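## Task

Take the white king, white pawn and white knight lying next to the board and set them on C1, C2 and C4 respectively, reading square names from the labels along the board edge. Every other square must finish with the same contents it had at the start, every piece on the board must be standing up and lie completely within its square, and no placement may depend on a gripper still holding it at the end.

## Robot and tools

Robot: two six-joint arms, left_arm and right_arm, each ending in a parallel two-finger gripper. The names do not refer to image sides. A shared scene frame is used in results: origin on the table surface midway between the arms, +x away from the robots over the table, +z upward, and left_arm sits toward +y. Positions are in metres, orientation as a quaternion w,x,y,z. The printed hand position is approximate and drifts more when the arm is stretched far.

Gripper geometry: fingers extend along the gripper's +z axis and close along its x axis. end_effector_position is the midpoint between the pads; fingertips reach 17.5 mm further. A flat plate about 9 cm from the last joint's axis projects toward the gripper's -y side and rotates with it. Turning only the last joint moves the pad midpoint around a 25 mm radius circle.

Tool execute_actions takes "actions": a list holding zero or one item. Empty list: just reports the current state. An item with "rows" (1 to 15 rows) and optional "steps" (1 to 15, default 15) is a motion; each row lasts one control step of 1/30 s and the final row repeats to fill the step count. An item with only "steps" (up to 300) is a wait counted from the previous result. Optional "pictures" (true/false) controls whether camera images come back. A rejected call does nothing to the robot.

Row layout: one flat list of 18 numbers covering both arms, always all 18. Numbers 1-6: left_arm joint targets (shoulder pan, shoulder lift, elbow, wrist 1, wrist 2, wrist 3) as absolute angles in radians, same convention as the Joint positions line. Numbers 7-9: left gripper position, force_limit, speed. Numbers 10-18: the same nine for right_arm. Gripper values range -1 to 1. Joint ranges: elbow -3.142 to 3.142, all others -6.283 to 6.283. A target more than 0.010 rad beyond a range end and further out than the current angle gets the call refused; the true end may differ by up to 0.010 rad, and targets past it are clipped, reported as "joint sent to its limit" (possibly about an earlier, still-running action). Absence of that line does not prove there is room left.

Motion limits: commands are smoothed with roughly 0.15 s lag. Each step the target sent to a joint stays within a set lead of its measured angle: 0.292 rad for pan and lift, 0.365 for elbow, 0.438 for the three wrists. If the targets would put the gripper more than 70 mm from where it is, all joint targets are pulled back proportionally, so large moves need several calls. Between calls the arms keep heading to the last row sent until everything is nearly still or a step is HELD; after that only a new action moves them on.

Gripper numbers: position is an absolute opening, +1 fully open (50 mm), pads meeting near -0.65; send -1 to grasp, closing until blocked. force_limit sets pad force: -1 about 20 N, 0 about 102 N, +1 about 185 N (actual may run about 17% above). speed sets closing rate: -1 is 20 mm/s, 0 is 85, +1 is 150. To keep a gripper unchanged, resend its current three values; a 0 is a real command. New force or speed apply only when the position value changes by at least 0.01, so to soften a grip, open first.

Result lines: per-arm pose and linear/angular velocity; Joint positions and Joint velocities blocks per arm; object_status: 0 moving, 1 blocked while opening, 2 blocked while closing (a grasp), 3 reached target or pads met (usually empty-handed). Confirm a grasp by seeing 2 while holding -1. Any new position resets status to 0 until the fingers settle. position_measured is in counts; opening is about (250 - counts) x 0.202 mm. If grip force falls or the object slips, fingers reclose automatically, except after gripping at force_limit -1, where status remains 2 even if the piece is gone, and a grip on an immovable off-center object can fade within a minute. "joint command not followed" means the clearance check altered or blocked joint targets on some steps; HELD marks steps where the row was partly or wholly not sent.

Cameras: cam_high (896x504), cam_left_wrist and cam_right_wrist (616x616 each). Tool zoom_image takes "camera" (one of those names) and "region" [x0, y0, x1, y1] in pixels of that camera's latest image, origin top-left, at most 504 by 504, and returns an enlarged view. Useful for reading board labels and checking piece centering.

Tool finished_scene takes "scene" (1 or 2), ends that scene permanently, reports success, and gives the next task. Answering without any tool call ends everything.

Faults and hazards: a joint hitting its load limit (pan and lift 287, elbow 130, wrists 48.7 N m, held weight included) or any outside force of 150 N on the arm, tool or load freezes that arm for 10 s, drops the rest of the call, and lets it yield. Holding loads warms motors; a MOTOR HOT warning appears from 70 °C and at 85 °C the arm is braked until cooled. Occasional brief pulls may act on a held piece, so grip firmly. Never let the arms collide or press together. Avoid dropping pieces, knocking any item off the table, toppling or shoving pieces on the board, and slamming into things; lower pieces gently, release, and lift clear before leaving. Smooth, efficient motion is preferred.

Each tool is called after "Call:" in YAML: its name, and indented under it one key for each argument.

## Session

Call:
execute_actions:
  actions: []

Scene clock: 0.00 s of 5200.00 s.
left_arm: end_effector_position=(+0.3788, +0.4949, +0.3222) position_measured=3 object_status=3 end_effector_quat_wxyz=(+0.335, +0.541, +0.758, +0.142) end_effector_velocity=(-0.000, -0.000, -0.001) end_effector_angular_velocity=(+0.002, -0.000, -0.001) | right_arm: end_effector_position=(+0.3586, -0.2945, +0.2508) position_measured=3 object_status=3 end_effector_quat_wxyz=(+0.550, +0.255, -0.634, +0.481) end_effector_velocity=(-0.000, -0.000, +0.000) end_effector_angular_velocity=(+0.000, +0.001, -0.001)
Joint positions: left_arm=[ 1.528 -2.59   2.592 -1.905 -0.89  -1.621] | right_arm=[ 3.67  -1.212  2.06  -0.769 -2.129 -1.193]
Joint velocities: left_arm=[-0.001  0.     0.001 -0.     0.     0.001] | right_arm=[-0.    -0.     0.     0.     0.001 -0.   ]

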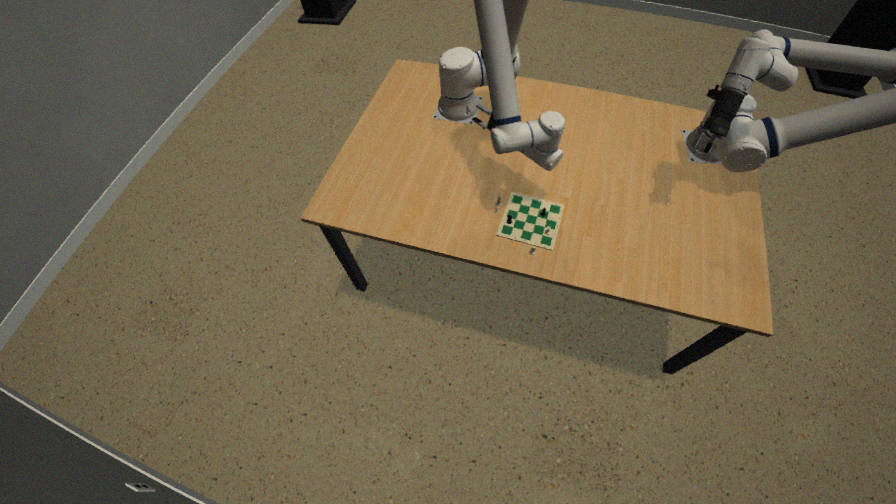

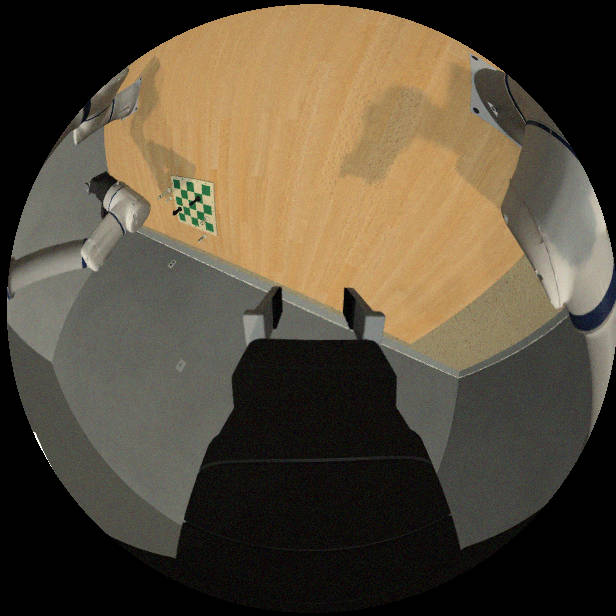

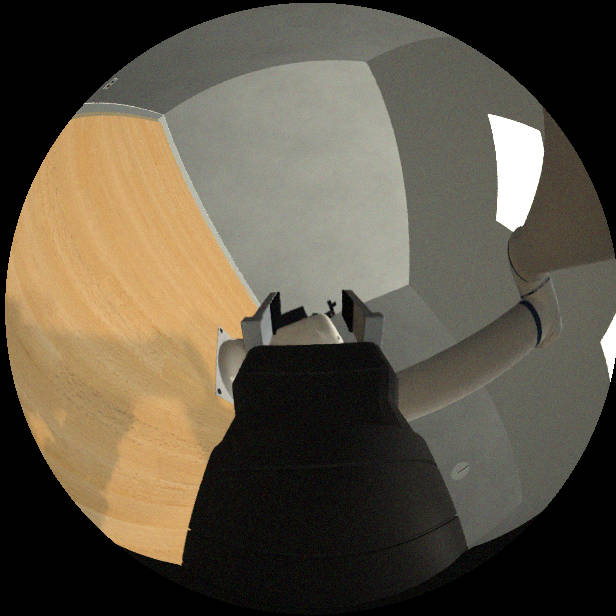

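Call:
execute_actions:
  actions:
    - {"rows":[[1.528,-2.59,2.592,-1.905,-0.89,-1.621,1,0,0,3.67,-1.5,2.0,-2.071,-1.571,-1.04,1,0,0]]}
  pictures: false

Call:
execute_actions:
  actions:
    - {"steps":70}

Call:
zoom_image:
  camera: "cam_high"
  region: [470,170,590,270]

Scene clock: 4.40 s of 5200.00 s.
left_arm: end_effector_position=(+0.3788, +0.4948, +0.3227) position_measured=3 object_status=3 end_effector_quat_wxyz=(+0.336, +0.541, +0.758, +0.142) end_effector_velocity=(-0.000, -0.000, +0.000) end_effector_angular_velocity=(-0.001, -0.000, -0.000) | right_arm: end_effector_position=(+0.3658, -0.1562, +0.2158) position_measured=3 object_status=3 end_effector_quat_wxyz=(-0.309, -0.046, +0.918, -0.246) end_effector_velocity=(+0.223, +0.278, -0.076) end_effector_angular_velocity=(+0.945, -1.146, -0.377)
Joint positions: left_arm=[ 1.528 -2.59   2.592 -1.905 -0.89  -1.621] | right_arm=[ 3.67  -1.438  2.013 -1.342 -1.702 -1.073]
Joint velocities: left_arm=[-0. -0. -0. -0. -0.  0.] | right_arm=[-0.    -0.204 -0.042 -1.209  0.422  0.106]
Steps of this call (steps 1 to 90: nothing new was sent; then 0.90 s passed at rest; steps 91 to 105: all 15 steps of this action). Readings (joint positions | what the end effector reports):
91: left_arm=[1.528 -2.590 2.592 -1.905 -0.890 -1.621] | right_arm=[3.670 -1.212 2.060 -0.770 -2.128 -1.193] | left_arm position_measured=3 object_status=3 | right_arm position_measured=3 object_status=3
92: left_arm=[1.528 -2.590 2.592 -1.905 -0.890 -1.621] | right_arm=[3.670 -1.223 2.059 -0.787 -2.110 -1.186] | left_arm position_measured=3 object_status=3 | right_arm position_measured=3 object_status=3
94: left_arm=[1.528 -2.590 2.592 -1.905 -0.890 -1.621] | right_arm=[3.670 -1.278 2.046 -0.872 -2.025 -1.157] | left_arm position_measured=3 object_status=3 | right_arm position_measured=3 object_status=3
98: left_arm=[1.528 -2.590 2.592 -1.905 -0.890 -1.621] | right_arm=[3.670 -1.362 2.029 -1.047 -1.861 -1.113] | left_arm position_measured=3 object_status=3 | right_arm position_measured=3 object_status=3
105: the state above

Scene clock: 6.73 s of 5200.00 s.
left_arm: end_effector_position=(+0.3788, +0.4948, +0.3227) position_measured=3 object_status=3 end_effector_quat_wxyz=(+0.336, +0.541, +0.758, +0.142) end_effector_velocity=(+0.000, +0.000, +0.001) end_effector_angular_velocity=(-0.003, -0.001, +0.001) | right_arm: end_effector_position=(+0.5370, -0.0081, +0.2394) position_measured=3 object_status=3 end_effector_quat_wxyz=(+0.000, -0.006, +1.000, -0.000) end_effector_velocity=(-0.001, -0.000, -0.001) end_effector_angular_velocity=(-0.000, +0.001, -0.000)
Joint positions: left_arm=[ 1.528 -2.59   2.592 -1.905 -0.89  -1.621] | right_arm=[ 3.67  -1.5    2.    -2.071 -1.571 -1.04 ]
Joint velocities: left_arm=[ 0.    -0.001 -0.001  0.001  0.    -0.001] | right_arm=[-0.    -0.     0.001 -0.     0.     0.   ]
Steps of this call (steps 1 to 45: the robot went on to your last target; steps 46 to 70: nothing new was sent). Readings (joint positions | what the end effector reports):
1: left_arm=[1.528 -2.590 2.592 -1.905 -0.890 -1.621] | right_arm=[3.670 -1.444 2.012 -1.383 -1.689 -1.070] | left_arm position_measured=3 object_status=3 | right_arm position_measured=3 object_status=3
2: left_arm=[1.528 -2.590 2.592 -1.905 -0.890 -1.621] | right_arm=[3.670 -1.450 2.010 -1.423 -1.677 -1.067] | left_arm position_measured=3 object_status=3 | right_arm position_measured=3 object_status=3
4: left_arm=[1.528 -2.590 2.592 -1.905 -0.890 -1.621] | right_arm=[3.670 -1.460 2.008 -1.504 -1.656 -1.061] | left_arm position_measured=3 object_status=3 | right_arm position_measured=3 object_status=3
8: left_arm=[1.528 -2.590 2.592 -1.905 -0.890 -1.621] | right_arm=[3.670 -1.473 2.006 -1.662 -1.627 -1.054] | left_arm position_measured=3 object_status=3 | right_arm position_measured=3 object_status=3
70: the state above
All arms were judged still, so your last target was given up. Only a new action makes them travel on or press farther. Fingers that are still opening or closing keep moving.

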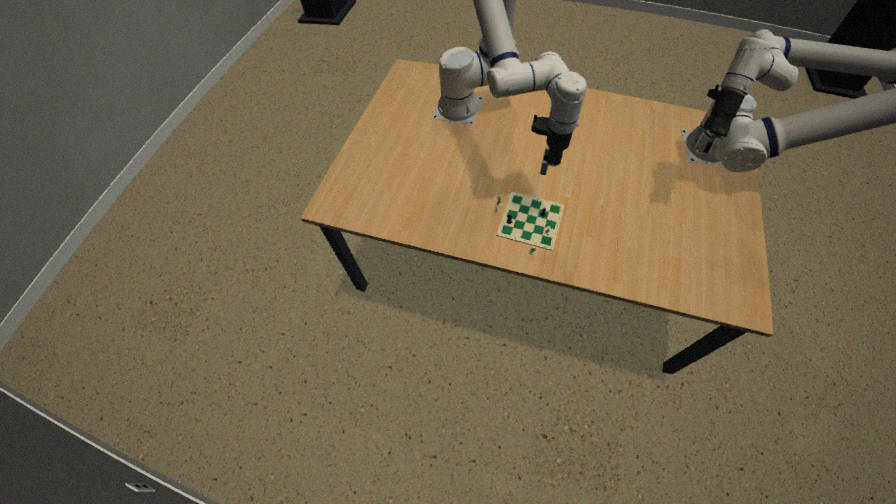

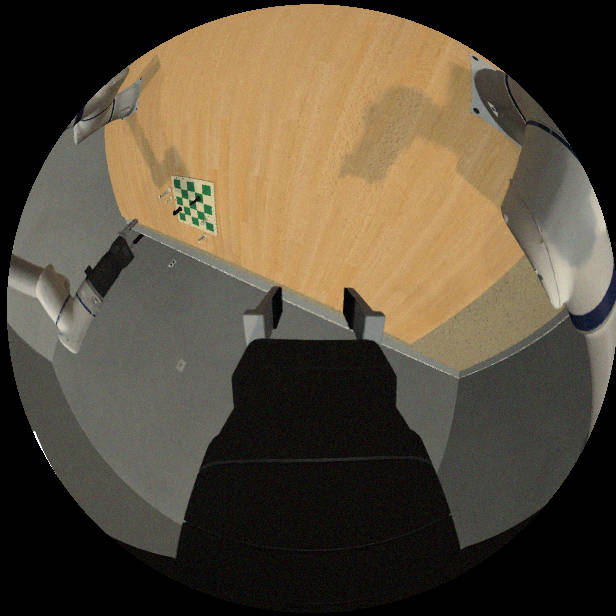

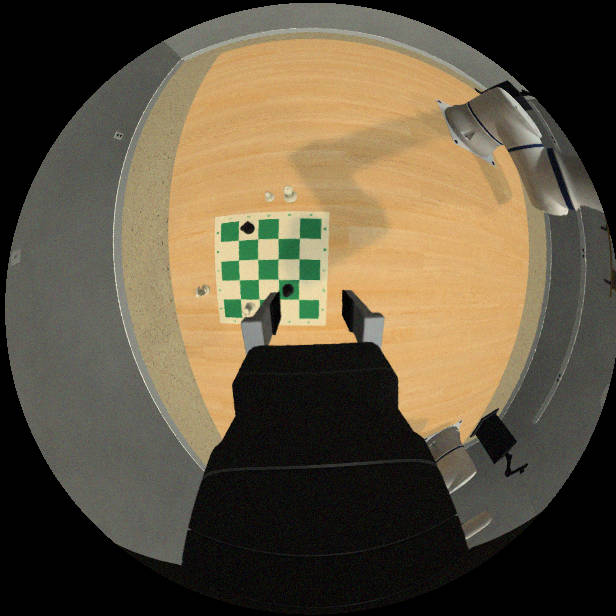

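Region (470, 170, 590, 270) of cam_high's 896x504 image, scaled by 4.200, with more detail than that image has.

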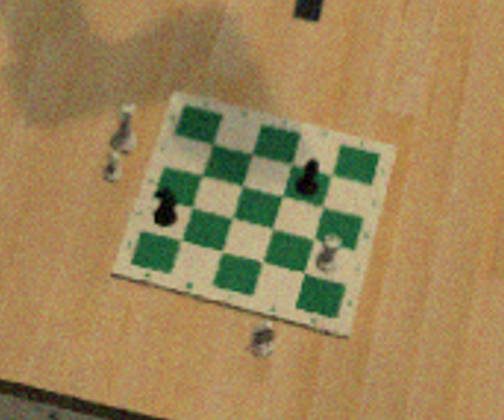

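Call:
zoom_image:
  camera: "cam_right_wrist"
  region: [180,170,350,340]

Region (180, 170, 350, 340) of cam_right_wrist's 616x616 image, scaled by 2.965, with more detail than that image has.

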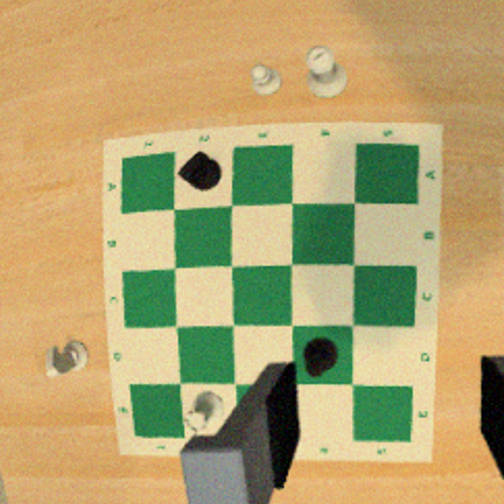

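Call:
execute_actions:
  actions:
    - {"rows":[[1.528,-2.59,2.592,-1.905,-0.89,-1.621,1,0,0,3.357,-1.497,2.256,-2.33,-1.571,-1.355,1,0,0]]}
  pictures: false

Call:
execute_actions:
  actions:
    - {"steps":30}

Scene clock: 15.47 s of 5200.00 s.
left_arm: end_effector_position=(+0.3788, +0.4948, +0.3227) position_measured=3 object_status=3 end_effector_quat_wxyz=(+0.336, +0.541, +0.758, +0.142) end_effector_velocity=(+0.000, -0.000, +0.001) end_effector_angular_velocity=(-0.000, -0.000, -0.000) | right_arm: end_effector_position=(+0.5806, -0.1503, +0.1479) position_measured=3 object_status=3 end_effector_quat_wxyz=(+0.000, -0.007, +1.000, -0.000) end_effector_velocity=(+0.038, -0.318, -0.188) end_effector_angular_velocity=(+0.000, +0.000, -0.006)
Joint positions: left_arm=[ 1.528 -2.59   2.592 -1.905 -0.89  -1.621] | right_arm=[ 3.436 -1.498  2.192 -2.265 -1.571 -1.276]
Joint velocities: left_arm=[ 0.     0.001 -0.002  0.     0.     0.001] | right_arm=[-0.523  0.005  0.423 -0.428  0.001 -0.517]
Steps of this call (steps 1 to 90: nothing new was sent; then 5.23 s passed at rest; steps 91 to 105: all 15 steps of this action). Readings (joint positions | what the end effector reports):
91: left_arm=[1.528 -2.590 2.592 -1.905 -0.890 -1.621] | right_arm=[3.670 -1.500 2.000 -2.071 -1.571 -1.040] | left_arm position_measured=3 object_status=3 | right_arm position_measured=3 object_status=3
92: left_arm=[1.528 -2.590 2.592 -1.905 -0.890 -1.621] | right_arm=[3.659 -1.500 2.009 -2.082 -1.571 -1.052] | left_arm position_measured=3 object_status=3 | right_arm position_measured=3 object_status=3
94: left_arm=[1.528 -2.590 2.592 -1.905 -0.890 -1.621] | right_arm=[3.624 -1.500 2.040 -2.111 -1.571 -1.089] | left_arm position_measured=3 object_status=3 | right_arm position_measured=3 object_status=3
98: left_arm=[1.528 -2.590 2.592 -1.905 -0.890 -1.621] | right_arm=[3.557 -1.499 2.093 -2.166 -1.571 -1.155] | left_arm position_measured=3 object_status=3 | right_arm position_measured=3 object_status=3
105: the state above

Scene clock: 16.47 s of 5200.00 s.
left_arm: end_effector_position=(+0.3788, +0.4948, +0.3227) position_measured=3 object_status=3 end_effector_quat_wxyz=(+0.336, +0.541, +0.758, +0.142) end_effector_velocity=(+0.000, -0.000, -0.000) end_effector_angular_velocity=(+0.001, +0.001, +0.000) | right_arm: end_effector_position=(+0.5832, -0.1980, +0.1201) position_measured=3 object_status=3 end_effector_quat_wxyz=(+0.000, -0.007, +1.000, -0.000) end_effector_velocity=(-0.000, -0.000, +0.000) end_effector_angular_velocity=(+0.000, -0.000, -0.000)
Joint positions: left_arm=[ 1.528 -2.59   2.592 -1.905 -0.89  -1.621] | right_arm=[ 3.357 -1.497  2.256 -2.33  -1.571 -1.355]
Joint velocities: left_arm=[ 0.001  0.002 -0.    -0.    -0.001  0.001] | right_arm=[-0.    -0.001  0.001 -0.     0.    -0.   ]
Steps of this call (steps 1 to 30: the robot went on to your last target). Readings (joint positions | what the end effector reports):
1: left_arm=[1.528 -2.590 2.592 -1.905 -0.890 -1.621] | right_arm=[3.419 -1.498 2.206 -2.279 -1.571 -1.293] | left_arm position_measured=3 object_status=3 | right_arm position_measured=3 object_status=3
2: left_arm=[1.528 -2.590 2.592 -1.905 -0.890 -1.621] | right_arm=[3.404 -1.497 2.218 -2.291 -1.571 -1.308] | left_arm position_measured=3 object_status=3 | right_arm position_measured=3 object_status=3
4: left_arm=[1.528 -2.590 2.592 -1.905 -0.890 -1.621] | right_arm=[3.385 -1.497 2.233 -2.307 -1.571 -1.327] | left_arm position_measured=3 object_status=3 | right_arm position_measured=3 object_status=3
8: left_arm=[1.528 -2.590 2.592 -1.905 -0.890 -1.621] | right_arm=[3.367 -1.497 2.248 -2.322 -1.571 -1.345] | left_arm position_measured=3 object_status=3 | right_arm position_measured=3 object_status=3
30: the state above
All arms were judged still, so your last target was given up. Only a new action makes them travel on or press farther. Fingers that are still opening or closing keep moving.

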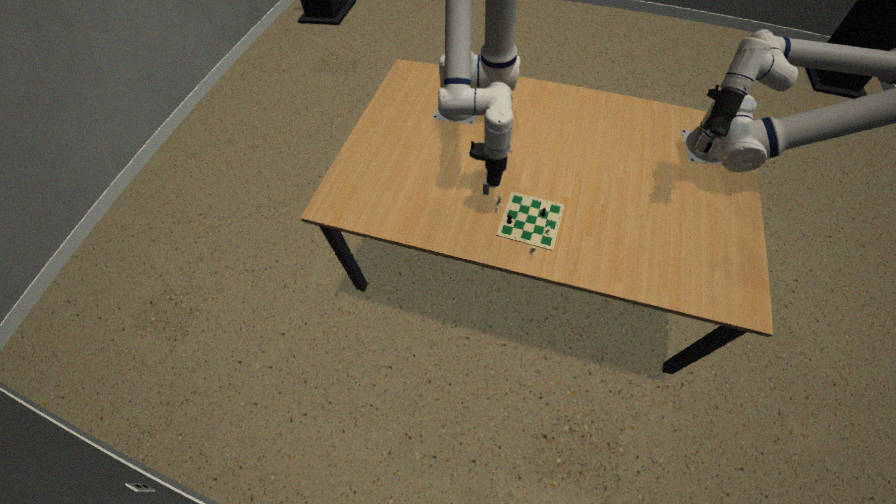

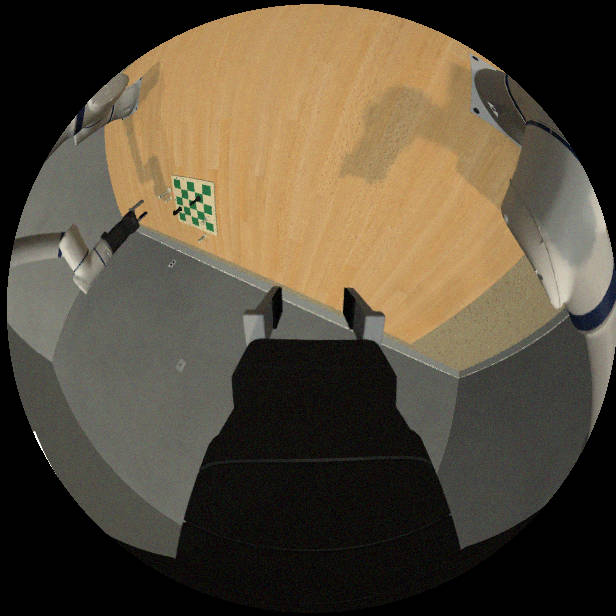

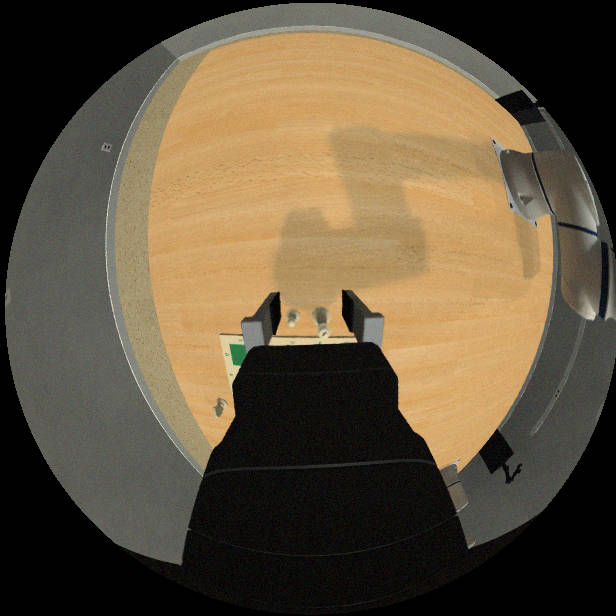

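Call:
execute_actions:
  actions:
    - {"rows":[[1.528,-2.59,2.592,-1.905,-0.89,-1.621,1,0,0,3.464,-1.415,2.234,-2.39,-1.571,-1.247,0.7,0,0]]}
  pictures: false

Call:
execute_actions:
  actions:
    - {"steps":15}

Call:
zoom_image:
  camera: "cam_right_wrist"
  region: [230,230,390,360]

Scene clock: 23.57 s of 5200.00 s.
left_arm: end_effector_position=(+0.3788, +0.4948, +0.3227) position_measured=3 object_status=3 end_effector_quat_wxyz=(+0.336, +0.541, +0.758, +0.142) end_effector_velocity=(-0.000, -0.000, +0.001) end_effector_angular_velocity=(-0.003, +0.000, +0.000) | right_arm: end_effector_position=(+0.5725, -0.1374, +0.0912) position_measured=48 object_status=3 end_effector_quat_wxyz=(+0.000, -0.006, +1.000, -0.000) end_effector_velocity=(-0.003, +0.015, -0.007) end_effector_angular_velocity=(+0.001, -0.001, +0.000)
Joint positions: left_arm=[ 1.528 -2.59   2.592 -1.905 -0.89  -1.621] | right_arm=[ 3.461 -1.418  2.235 -2.388 -1.571 -1.25 ]
Joint velocities: left_arm=[-0.    -0.001 -0.002  0.    -0.    -0.001] | right_arm=[ 0.025  0.019 -0.006 -0.014  0.     0.025]
Steps of this call (steps 1 to 90: nothing new was sent; then 3.60 s passed at rest; steps 91 to 105: all 15 steps of this action). Readings (joint positions | what the end effector reports):
91: left_arm=[1.528 -2.590 2.592 -1.905 -0.890 -1.621] | right_arm=[3.357 -1.497 2.256 -2.330 -1.571 -1.355] | left_arm position_measured=3 object_status=3 | right_arm position_measured=7 object_status=0
92: left_arm=[1.528 -2.590 2.592 -1.905 -0.890 -1.621] | right_arm=[3.368 -1.488 2.254 -2.337 -1.571 -1.343] | left_arm position_measured=3 object_status=3 | right_arm position_measured=21 object_status=0
94: left_arm=[1.528 -2.590 2.592 -1.905 -0.890 -1.621] | right_arm=[3.407 -1.458 2.246 -2.358 -1.571 -1.304] | left_arm position_measured=3 object_status=3 | right_arm position_measured=46 object_status=0
98: left_arm=[1.528 -2.590 2.592 -1.905 -0.890 -1.621] | right_arm=[3.444 -1.430 2.238 -2.379 -1.571 -1.267] | left_arm position_measured=3 object_status=3 | right_arm position_measured=48 object_status=0
105: the state above

Scene clock: 24.07 s of 5200.00 s.
left_arm: end_effector_position=(+0.3788, +0.4948, +0.3227) position_measured=3 object_status=3 end_effector_quat_wxyz=(+0.336, +0.541, +0.758, +0.142) end_effector_velocity=(+0.000, +0.001, -0.002) end_effector_angular_velocity=(+0.003, +0.001, +0.000) | right_arm: end_effector_position=(+0.5721, -0.1355, +0.0902) position_measured=48 object_status=3 end_effector_quat_wxyz=(+0.000, -0.006, +1.000, -0.000) end_effector_velocity=(-0.000, +0.000, +0.000) end_effector_angular_velocity=(-0.000, -0.001, +0.000)
Joint positions: left_arm=[ 1.528 -2.59   2.592 -1.905 -0.89  -1.621] | right_arm=[ 3.464 -1.415  2.234 -2.39  -1.571 -1.247]
Joint velocities: left_arm=[ 0.001 -0.     0.002 -0.    -0.     0.001] | right_arm=[ 0.001 -0.001  0.001 -0.    -0.     0.001]
Steps of this call (steps 1 to 15: the robot went on to your last target). Readings (joint positions | what the end effector reports):
1: left_arm=[1.528 -2.590 2.592 -1.905 -0.890 -1.621] | right_arm=[3.461 -1.417 2.235 -2.389 -1.571 -1.250] | left_arm position_measured=3 object_status=3 | right_arm position_measured=48 object_status=3
2: left_arm=[1.528 -2.590 2.592 -1.905 -0.890 -1.621] | right_arm=[3.462 -1.417 2.234 -2.389 -1.571 -1.249] | left_arm position_measured=3 object_status=3 | right_arm position_measured=48 object_status=3
4: left_arm=[1.528 -2.590 2.592 -1.905 -0.890 -1.621] | right_arm=[3.463 -1.416 2.234 -2.389 -1.571 -1.248] | left_arm position_measured=3 object_status=3 | right_arm position_measured=48 object_status=3
8: left_arm=[1.528 -2.590 2.592 -1.905 -0.890 -1.621] | right_arm=[3.464 -1.415 2.234 -2.390 -1.571 -1.247] | left_arm position_measured=3 object_status=3 | right_arm position_measured=48 object_status=3
15: the state above
All arms were judged still, so your last target was given up. Only a new action makes them travel on or press farther. Fingers that are still opening or closing keep moving.

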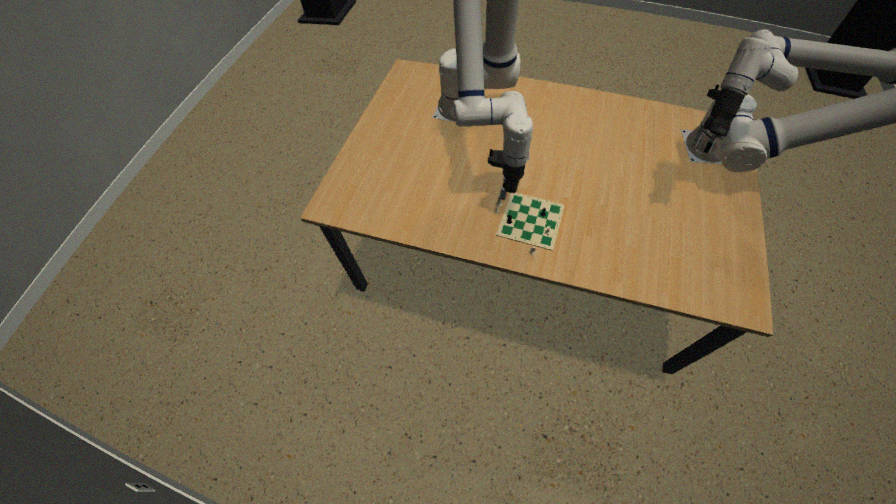

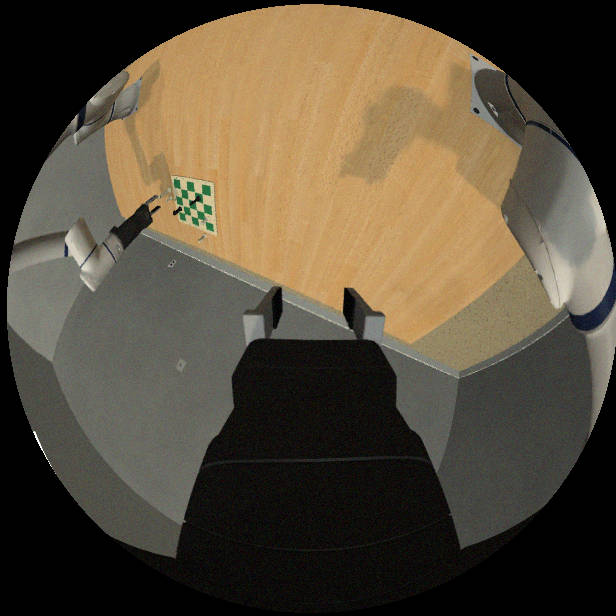

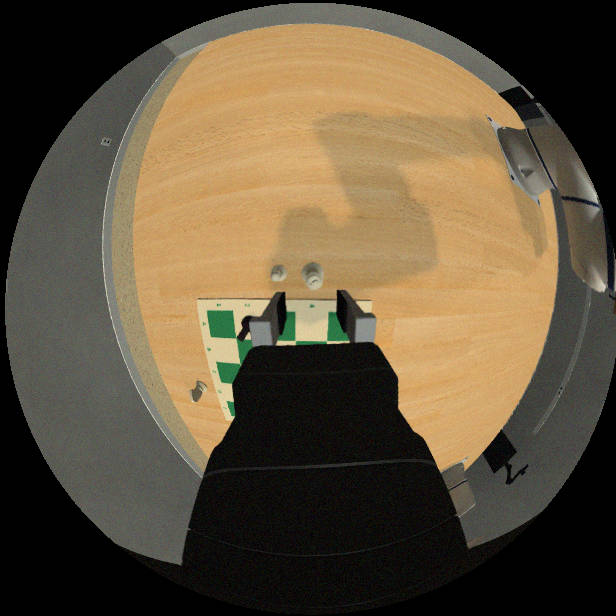

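Region (230, 230, 390, 360) of cam_right_wrist's 616x616 image, scaled by 3.150, with more detail than that image has; it fills the top 410 rows of this view, and the rest is white.

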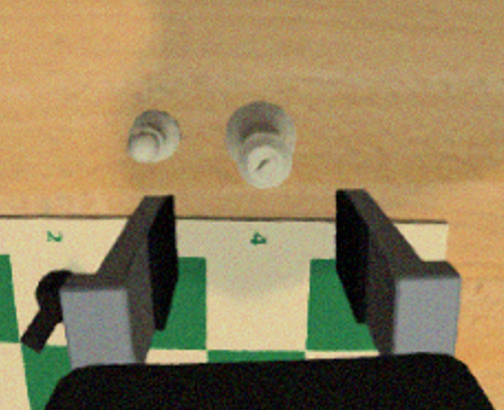

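Call:
execute_actions:
  actions:
    - {"rows":[[1.528,-2.59,2.592,-1.905,-0.89,-1.621,1,0,0,3.447,-1.368,2.269,-2.472,-1.571,-1.264,0.45,0,0]]}
  pictures: false

Call:
execute_actions:
  actions:
    - {"steps":10}

Call:
zoom_image:
  camera: "cam_right_wrist"
  region: [230,230,390,360]

Scene clock: 29.30 s of 5200.00 s.
left_arm: end_effector_position=(+0.3788, +0.4948, +0.3227) position_measured=3 object_status=3 end_effector_quat_wxyz=(+0.336, +0.541, +0.758, +0.142) end_effector_velocity=(+0.000, +0.000, +0.000) end_effector_angular_velocity=(-0.001, -0.000, +0.001) | right_arm: end_effector_position=(+0.5716, -0.1461, +0.0555) position_measured=85 object_status=3 end_effector_quat_wxyz=(+0.000, -0.006, +1.000, -0.000) end_effector_velocity=(-0.000, -0.003, -0.007) end_effector_angular_velocity=(-0.000, -0.001, -0.000)
Joint positions: left_arm=[ 1.528 -2.59   2.592 -1.905 -0.89  -1.621] | right_arm=[ 3.447 -1.369  2.268 -2.47  -1.571 -1.264]
Joint velocities: left_arm=[-0.    -0.001 -0.    -0.     0.    -0.001] | right_arm=[-0.004  0.009  0.007 -0.018 -0.001 -0.004]
Steps of this call (steps 1 to 90: nothing new was sent; then 1.73 s passed at rest; steps 91 to 105: all 15 steps of this action). Readings (joint positions | what the end effector reports):
91: left_arm=[1.528 -2.590 2.592 -1.905 -0.890 -1.621] | right_arm=[3.464 -1.415 2.234 -2.390 -1.571 -1.247] | left_arm position_measured=3 object_status=3 | right_arm position_measured=52 object_status=0
92: left_arm=[1.528 -2.590 2.592 -1.905 -0.890 -1.621] | right_arm=[3.461 -1.407 2.238 -2.405 -1.571 -1.250] | left_arm position_measured=3 object_status=3 | right_arm position_measured=66 object_status=0
94: left_arm=[1.528 -2.590 2.592 -1.905 -0.890 -1.621] | right_arm=[3.455 -1.390 2.252 -2.432 -1.571 -1.256] | left_arm position_measured=3 object_status=3 | right_arm position_measured=85 object_status=0
98: left_arm=[1.528 -2.590 2.592 -1.905 -0.890 -1.621] | right_arm=[3.450 -1.376 2.263 -2.458 -1.571 -1.261] | left_arm position_measured=3 object_status=3 | right_arm position_measured=85 object_status=0
105: the state above

Scene clock: 29.63 s of 5200.00 s.
left_arm: end_effector_position=(+0.3788, +0.4948, +0.3227) position_measured=3 object_status=3 end_effector_quat_wxyz=(+0.336, +0.541, +0.758, +0.142) end_effector_velocity=(-0.000, -0.001, -0.000) end_effector_angular_velocity=(+0.001, +0.000, -0.002) | right_arm: end_effector_position=(+0.5715, -0.1464, +0.0546) position_measured=85 object_status=3 end_effector_quat_wxyz=(+0.000, -0.006, +1.000, -0.000) end_effector_velocity=(-0.000, -0.000, -0.001) end_effector_angular_velocity=(+0.000, +0.001, +0.001)
Joint positions: left_arm=[ 1.528 -2.59   2.592 -1.905 -0.89  -1.621] | right_arm=[ 3.447 -1.368  2.269 -2.472 -1.571 -1.264]
Joint velocities: left_arm=[-0.001  0.    -0.    -0.    -0.     0.001] | right_arm=[-0.     0.001  0.001 -0.001  0.    -0.001]
Steps of this call (steps 1 to 10: the robot went on to your last target). Readings (joint positions | what the end effector reports):
1: left_arm=[1.528 -2.590 2.592 -1.905 -0.890 -1.621] | right_arm=[3.447 -1.369 2.268 -2.470 -1.571 -1.264] | left_arm position_measured=3 object_status=3 | right_arm position_measured=85 object_status=3
2: left_arm=[1.528 -2.590 2.592 -1.905 -0.890 -1.621] | right_arm=[3.447 -1.369 2.268 -2.471 -1.571 -1.264] | left_arm position_measured=3 object_status=3 | right_arm position_measured=85 object_status=3
4: left_arm=[1.528 -2.590 2.592 -1.905 -0.890 -1.621] | right_arm=[3.447 -1.368 2.269 -2.471 -1.571 -1.264] | left_arm position_measured=3 object_status=3 | right_arm position_measured=85 object_status=3
8: left_arm=[1.528 -2.590 2.592 -1.905 -0.890 -1.621] | right_arm=[3.447 -1.368 2.269 -2.472 -1.571 -1.264] | left_arm position_measured=3 object_status=3 | right_arm position_measured=85 object_status=3
10: the state above

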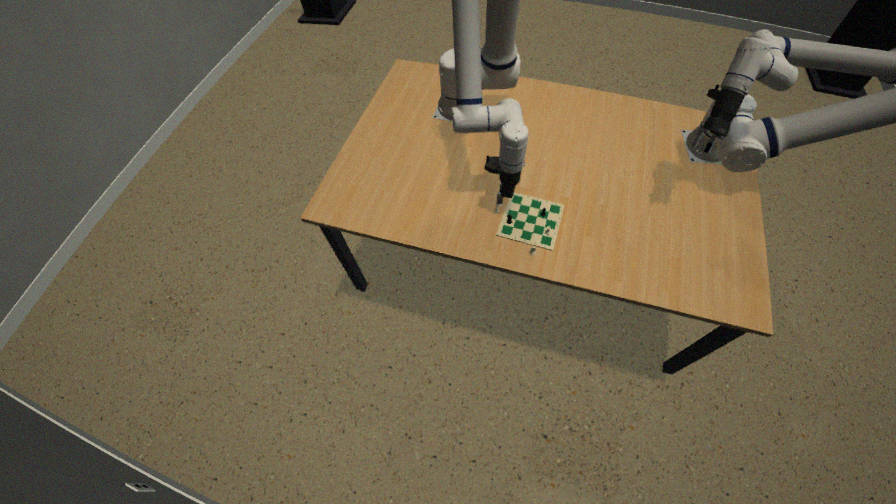

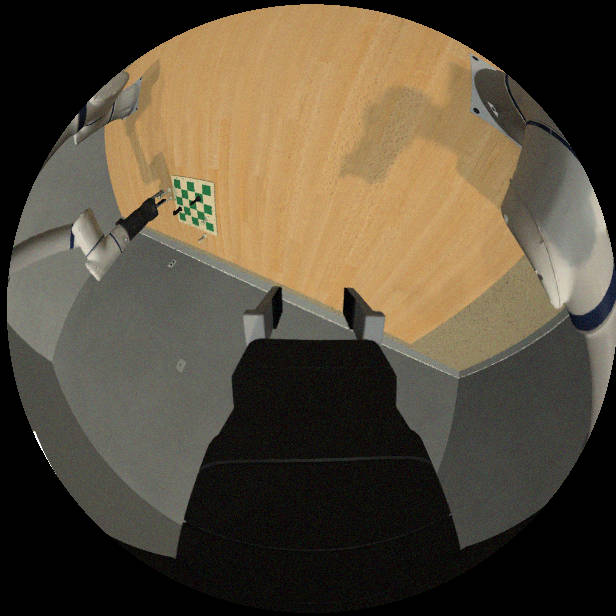

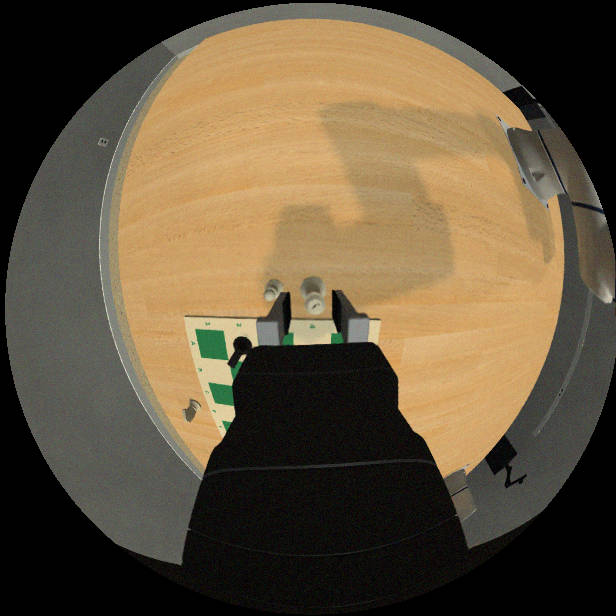

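Region (230, 230, 390, 360) of cam_right_wrist's 616x616 image, scaled by 3.150, with more detail than that image has; it fills the top 410 rows of this view, and the rest is white.

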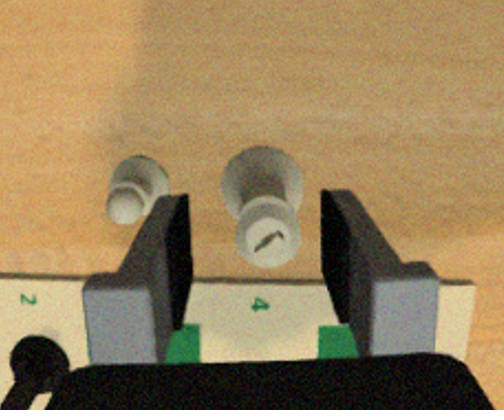

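Call:
execute_actions:
  actions:
    - {"rows":[[1.528,-2.59,2.592,-1.905,-0.89,-1.621,1,0,0,3.444,-1.358,2.282,-2.495,-1.571,-1.267,0.45,0,0]]}
  pictures: false

Call:
execute_actions:
  actions:
    - {"rows":[[1.528,-2.59,2.592,-1.905,-0.89,-1.621,1,0,0,3.444,-1.358,2.282,-2.495,-1.571,-1.267,-1,-0.5,-0.5]]}
  pictures: false

Call:
execute_actions:
  actions:
    - {"rows":[[1.528,-2.59,2.592,-1.905,-0.89,-1.621,1,0,0,3.444,-1.465,2.216,-2.322,-1.571,-1.267,-1,-0.5,-0.5]]}

Scene clock: 33.47 s of 5200.00 s.
left_arm: end_effector_position=(+0.3788, +0.4948, +0.3227) position_measured=3 object_status=3 end_effector_quat_wxyz=(+0.336, +0.541, +0.758, +0.142) end_effector_velocity=(-0.000, -0.000, +0.000) end_effector_angular_velocity=(-0.002, -0.000, -0.001) | right_arm: end_effector_position=(+0.5685, -0.1492, +0.0455) position_measured=85 object_status=3 end_effector_quat_wxyz=(+0.000, -0.006, +1.000, -0.000) end_effector_velocity=(+0.000, +0.000, -0.001) end_effector_angular_velocity=(+0.002, -0.001, +0.001)
Joint positions: left_arm=[ 1.528 -2.59   2.592 -1.905 -0.89  -1.621] | right_arm=[ 3.444 -1.358  2.282 -2.494 -1.571 -1.267]
Joint velocities: left_arm=[-0.001 -0.002  0.    -0.    -0.     0.   ] | right_arm=[-0.001  0.002  0.001 -0.005  0.001 -0.002]
Steps of this call (steps 1 to 15: the robot went on to your last target; steps 16 to 90: nothing new was sent; then 0.33 s passed at rest; steps 91 to 105: all 15 steps of this action). Readings (joint positions | what the end effector reports):
91: left_arm=[1.528 -2.590 2.592 -1.905 -0.890 -1.621] | right_arm=[3.447 -1.368 2.269 -2.472 -1.571 -1.264] | left_arm position_measured=3 object_status=3 | right_arm position_measured=85 object_status=3
92: left_arm=[1.528 -2.590 2.592 -1.905 -0.890 -1.621] | right_arm=[3.447 -1.366 2.271 -2.476 -1.571 -1.265] | left_arm position_measured=3 object_status=3 | right_arm position_measured=85 object_status=3
94: left_arm=[1.528 -2.590 2.592 -1.905 -0.890 -1.621] | right_arm=[3.445 -1.363 2.276 -2.484 -1.571 -1.266] | left_arm position_measured=3 object_status=3 | right_arm position_measured=85 object_status=3
98: left_arm=[1.528 -2.590 2.592 -1.905 -0.890 -1.621] | right_arm=[3.445 -1.360 2.280 -2.491 -1.571 -1.266] | left_arm position_measured=3 object_status=3 | right_arm position_measured=85 object_status=3
105: the state above

Scene clock: 33.97 s of 5200.00 s.
left_arm: end_effector_position=(+0.3788, +0.4948, +0.3227) position_measured=3 object_status=3 end_effector_quat_wxyz=(+0.336, +0.541, +0.758, +0.142) end_effector_velocity=(+0.000, +0.000, -0.001) end_effector_angular_velocity=(+0.001, +0.000, +0.001) | right_arm: end_effector_position=(+0.5684, -0.1493, +0.0452) position_measured=185 object_status=0 end_effector_quat_wxyz=(+0.000, -0.006, +1.000, -0.000) end_effector_velocity=(-0.001, -0.000, -0.000) end_effector_angular_velocity=(+0.000, +0.001, +0.000)
Joint positions: left_arm=[ 1.528 -2.59   2.592 -1.905 -0.89  -1.621] | right_arm=[ 3.444 -1.358  2.282 -2.495 -1.571 -1.267]
Joint velocities: left_arm=[ 0.001  0.001  0.    -0.    -0.     0.   ] | right_arm=[ 0.    -0.     0.001 -0.     0.    -0.   ]
Steps of this call (steps 1 to 15: all 15 steps of this action). Readings (joint positions | what the end effector reports):
1: left_arm=[1.528 -2.590 2.592 -1.905 -0.890 -1.621] | right_arm=[3.444 -1.358 2.282 -2.495 -1.571 -1.267] | left_arm position_measured=3 object_status=3 | right_arm position_measured=87 object_status=0
2: left_arm=[1.528 -2.590 2.592 -1.905 -0.890 -1.621] | right_arm=[3.444 -1.358 2.282 -2.495 -1.571 -1.267] | left_arm position_measured=3 object_status=3 | right_arm position_measured=96 object_status=0
4: left_arm=[1.528 -2.590 2.592 -1.905 -0.890 -1.621] | right_arm=[3.444 -1.358 2.282 -2.495 -1.571 -1.267] | left_arm position_measured=3 object_status=3 | right_arm position_measured=113 object_status=0
8: left_arm=[1.528 -2.590 2.592 -1.905 -0.890 -1.621] | right_arm=[3.444 -1.358 2.282 -2.495 -1.571 -1.267] | left_arm position_measured=3 object_status=3 | right_arm position_measured=148 object_status=0
15: the state above

Scene clock: 34.47 s of 5200.00 s.
left_arm: end_effector_position=(+0.3788, +0.4948, +0.3227) position_measured=3 object_status=3 end_effector_quat_wxyz=(+0.336, +0.541, +0.758, +0.142) end_effector_velocity=(-0.000, +0.000, -0.001) end_effector_angular_velocity=(+0.001, +0.000, -0.000) | right_arm: end_effector_position=(+0.5763, -0.1467, +0.1190) position_measured=185 object_status=2 end_effector_quat_wxyz=(+0.000, -0.006, +1.000, -0.000) end_effector_velocity=(+0.001, +0.001, +0.020) end_effector_angular_velocity=(+0.000, -0.001, +0.002)
Joint positions: left_arm=[ 1.528 -2.59   2.592 -1.905 -0.89  -1.621] | right_arm=[ 3.444 -1.461  2.218 -2.328 -1.571 -1.267]
Joint velocities: left_arm=[-0.001  0.     0.002 -0.     0.    -0.001] | right_arm=[ 0.    -0.026 -0.018  0.043 -0.    -0.001]
Steps of this call (steps 1 to 15: all 15 steps of this action). Readings (joint positions | what the end effector reports):
1: left_arm=[1.528 -2.590 2.592 -1.905 -0.890 -1.621] | right_arm=[3.444 -1.358 2.282 -2.495 -1.571 -1.267] | left_arm position_measured=3 object_status=3 | right_arm position_measured=185 object_status=0
2: left_arm=[1.528 -2.590 2.592 -1.905 -0.890 -1.621] | right_arm=[3.444 -1.368 2.277 -2.477 -1.571 -1.267] | left_arm position_measured=3 object_status=3 | right_arm position_measured=185 object_status=0
4: left_arm=[1.528 -2.590 2.592 -1.905 -0.890 -1.621] | right_arm=[3.444 -1.405 2.252 -2.419 -1.571 -1.267] | left_arm position_measured=3 object_status=3 | right_arm position_measured=185 object_status=2
8: left_arm=[1.528 -2.590 2.592 -1.905 -0.890 -1.621] | right_arm=[3.444 -1.444 2.229 -2.356 -1.571 -1.267] | left_arm position_measured=3 object_status=3 | right_arm position_measured=185 object_status=2
15: the state above

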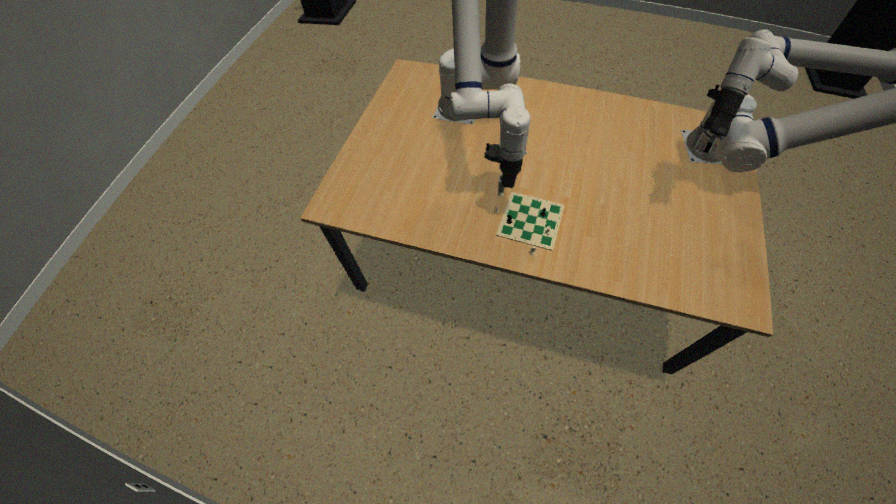

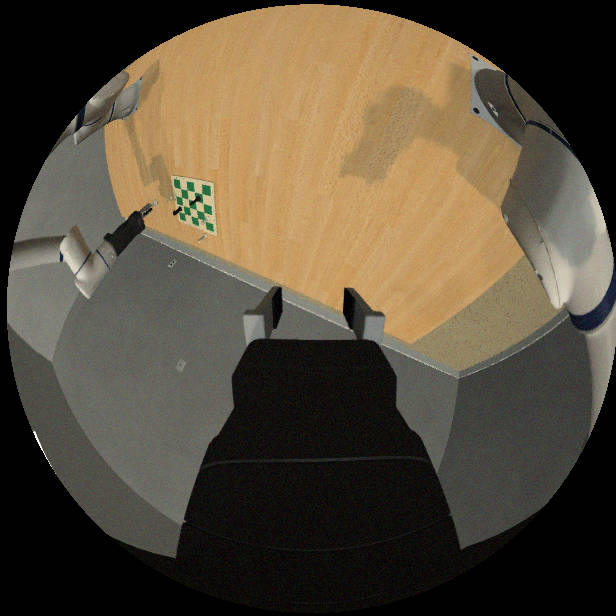

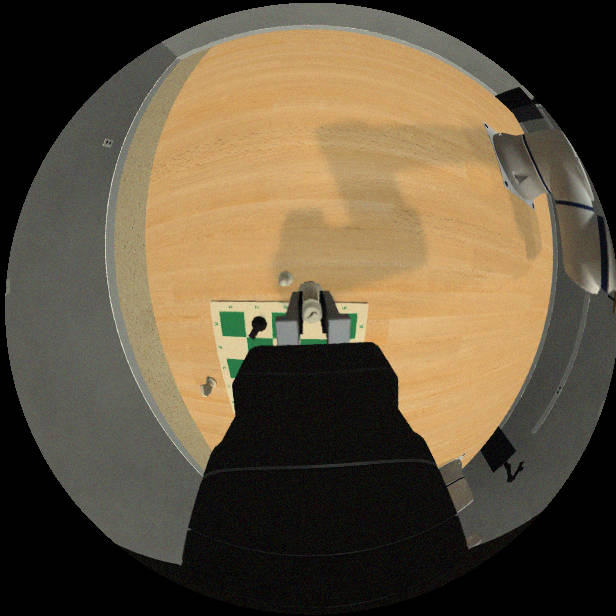

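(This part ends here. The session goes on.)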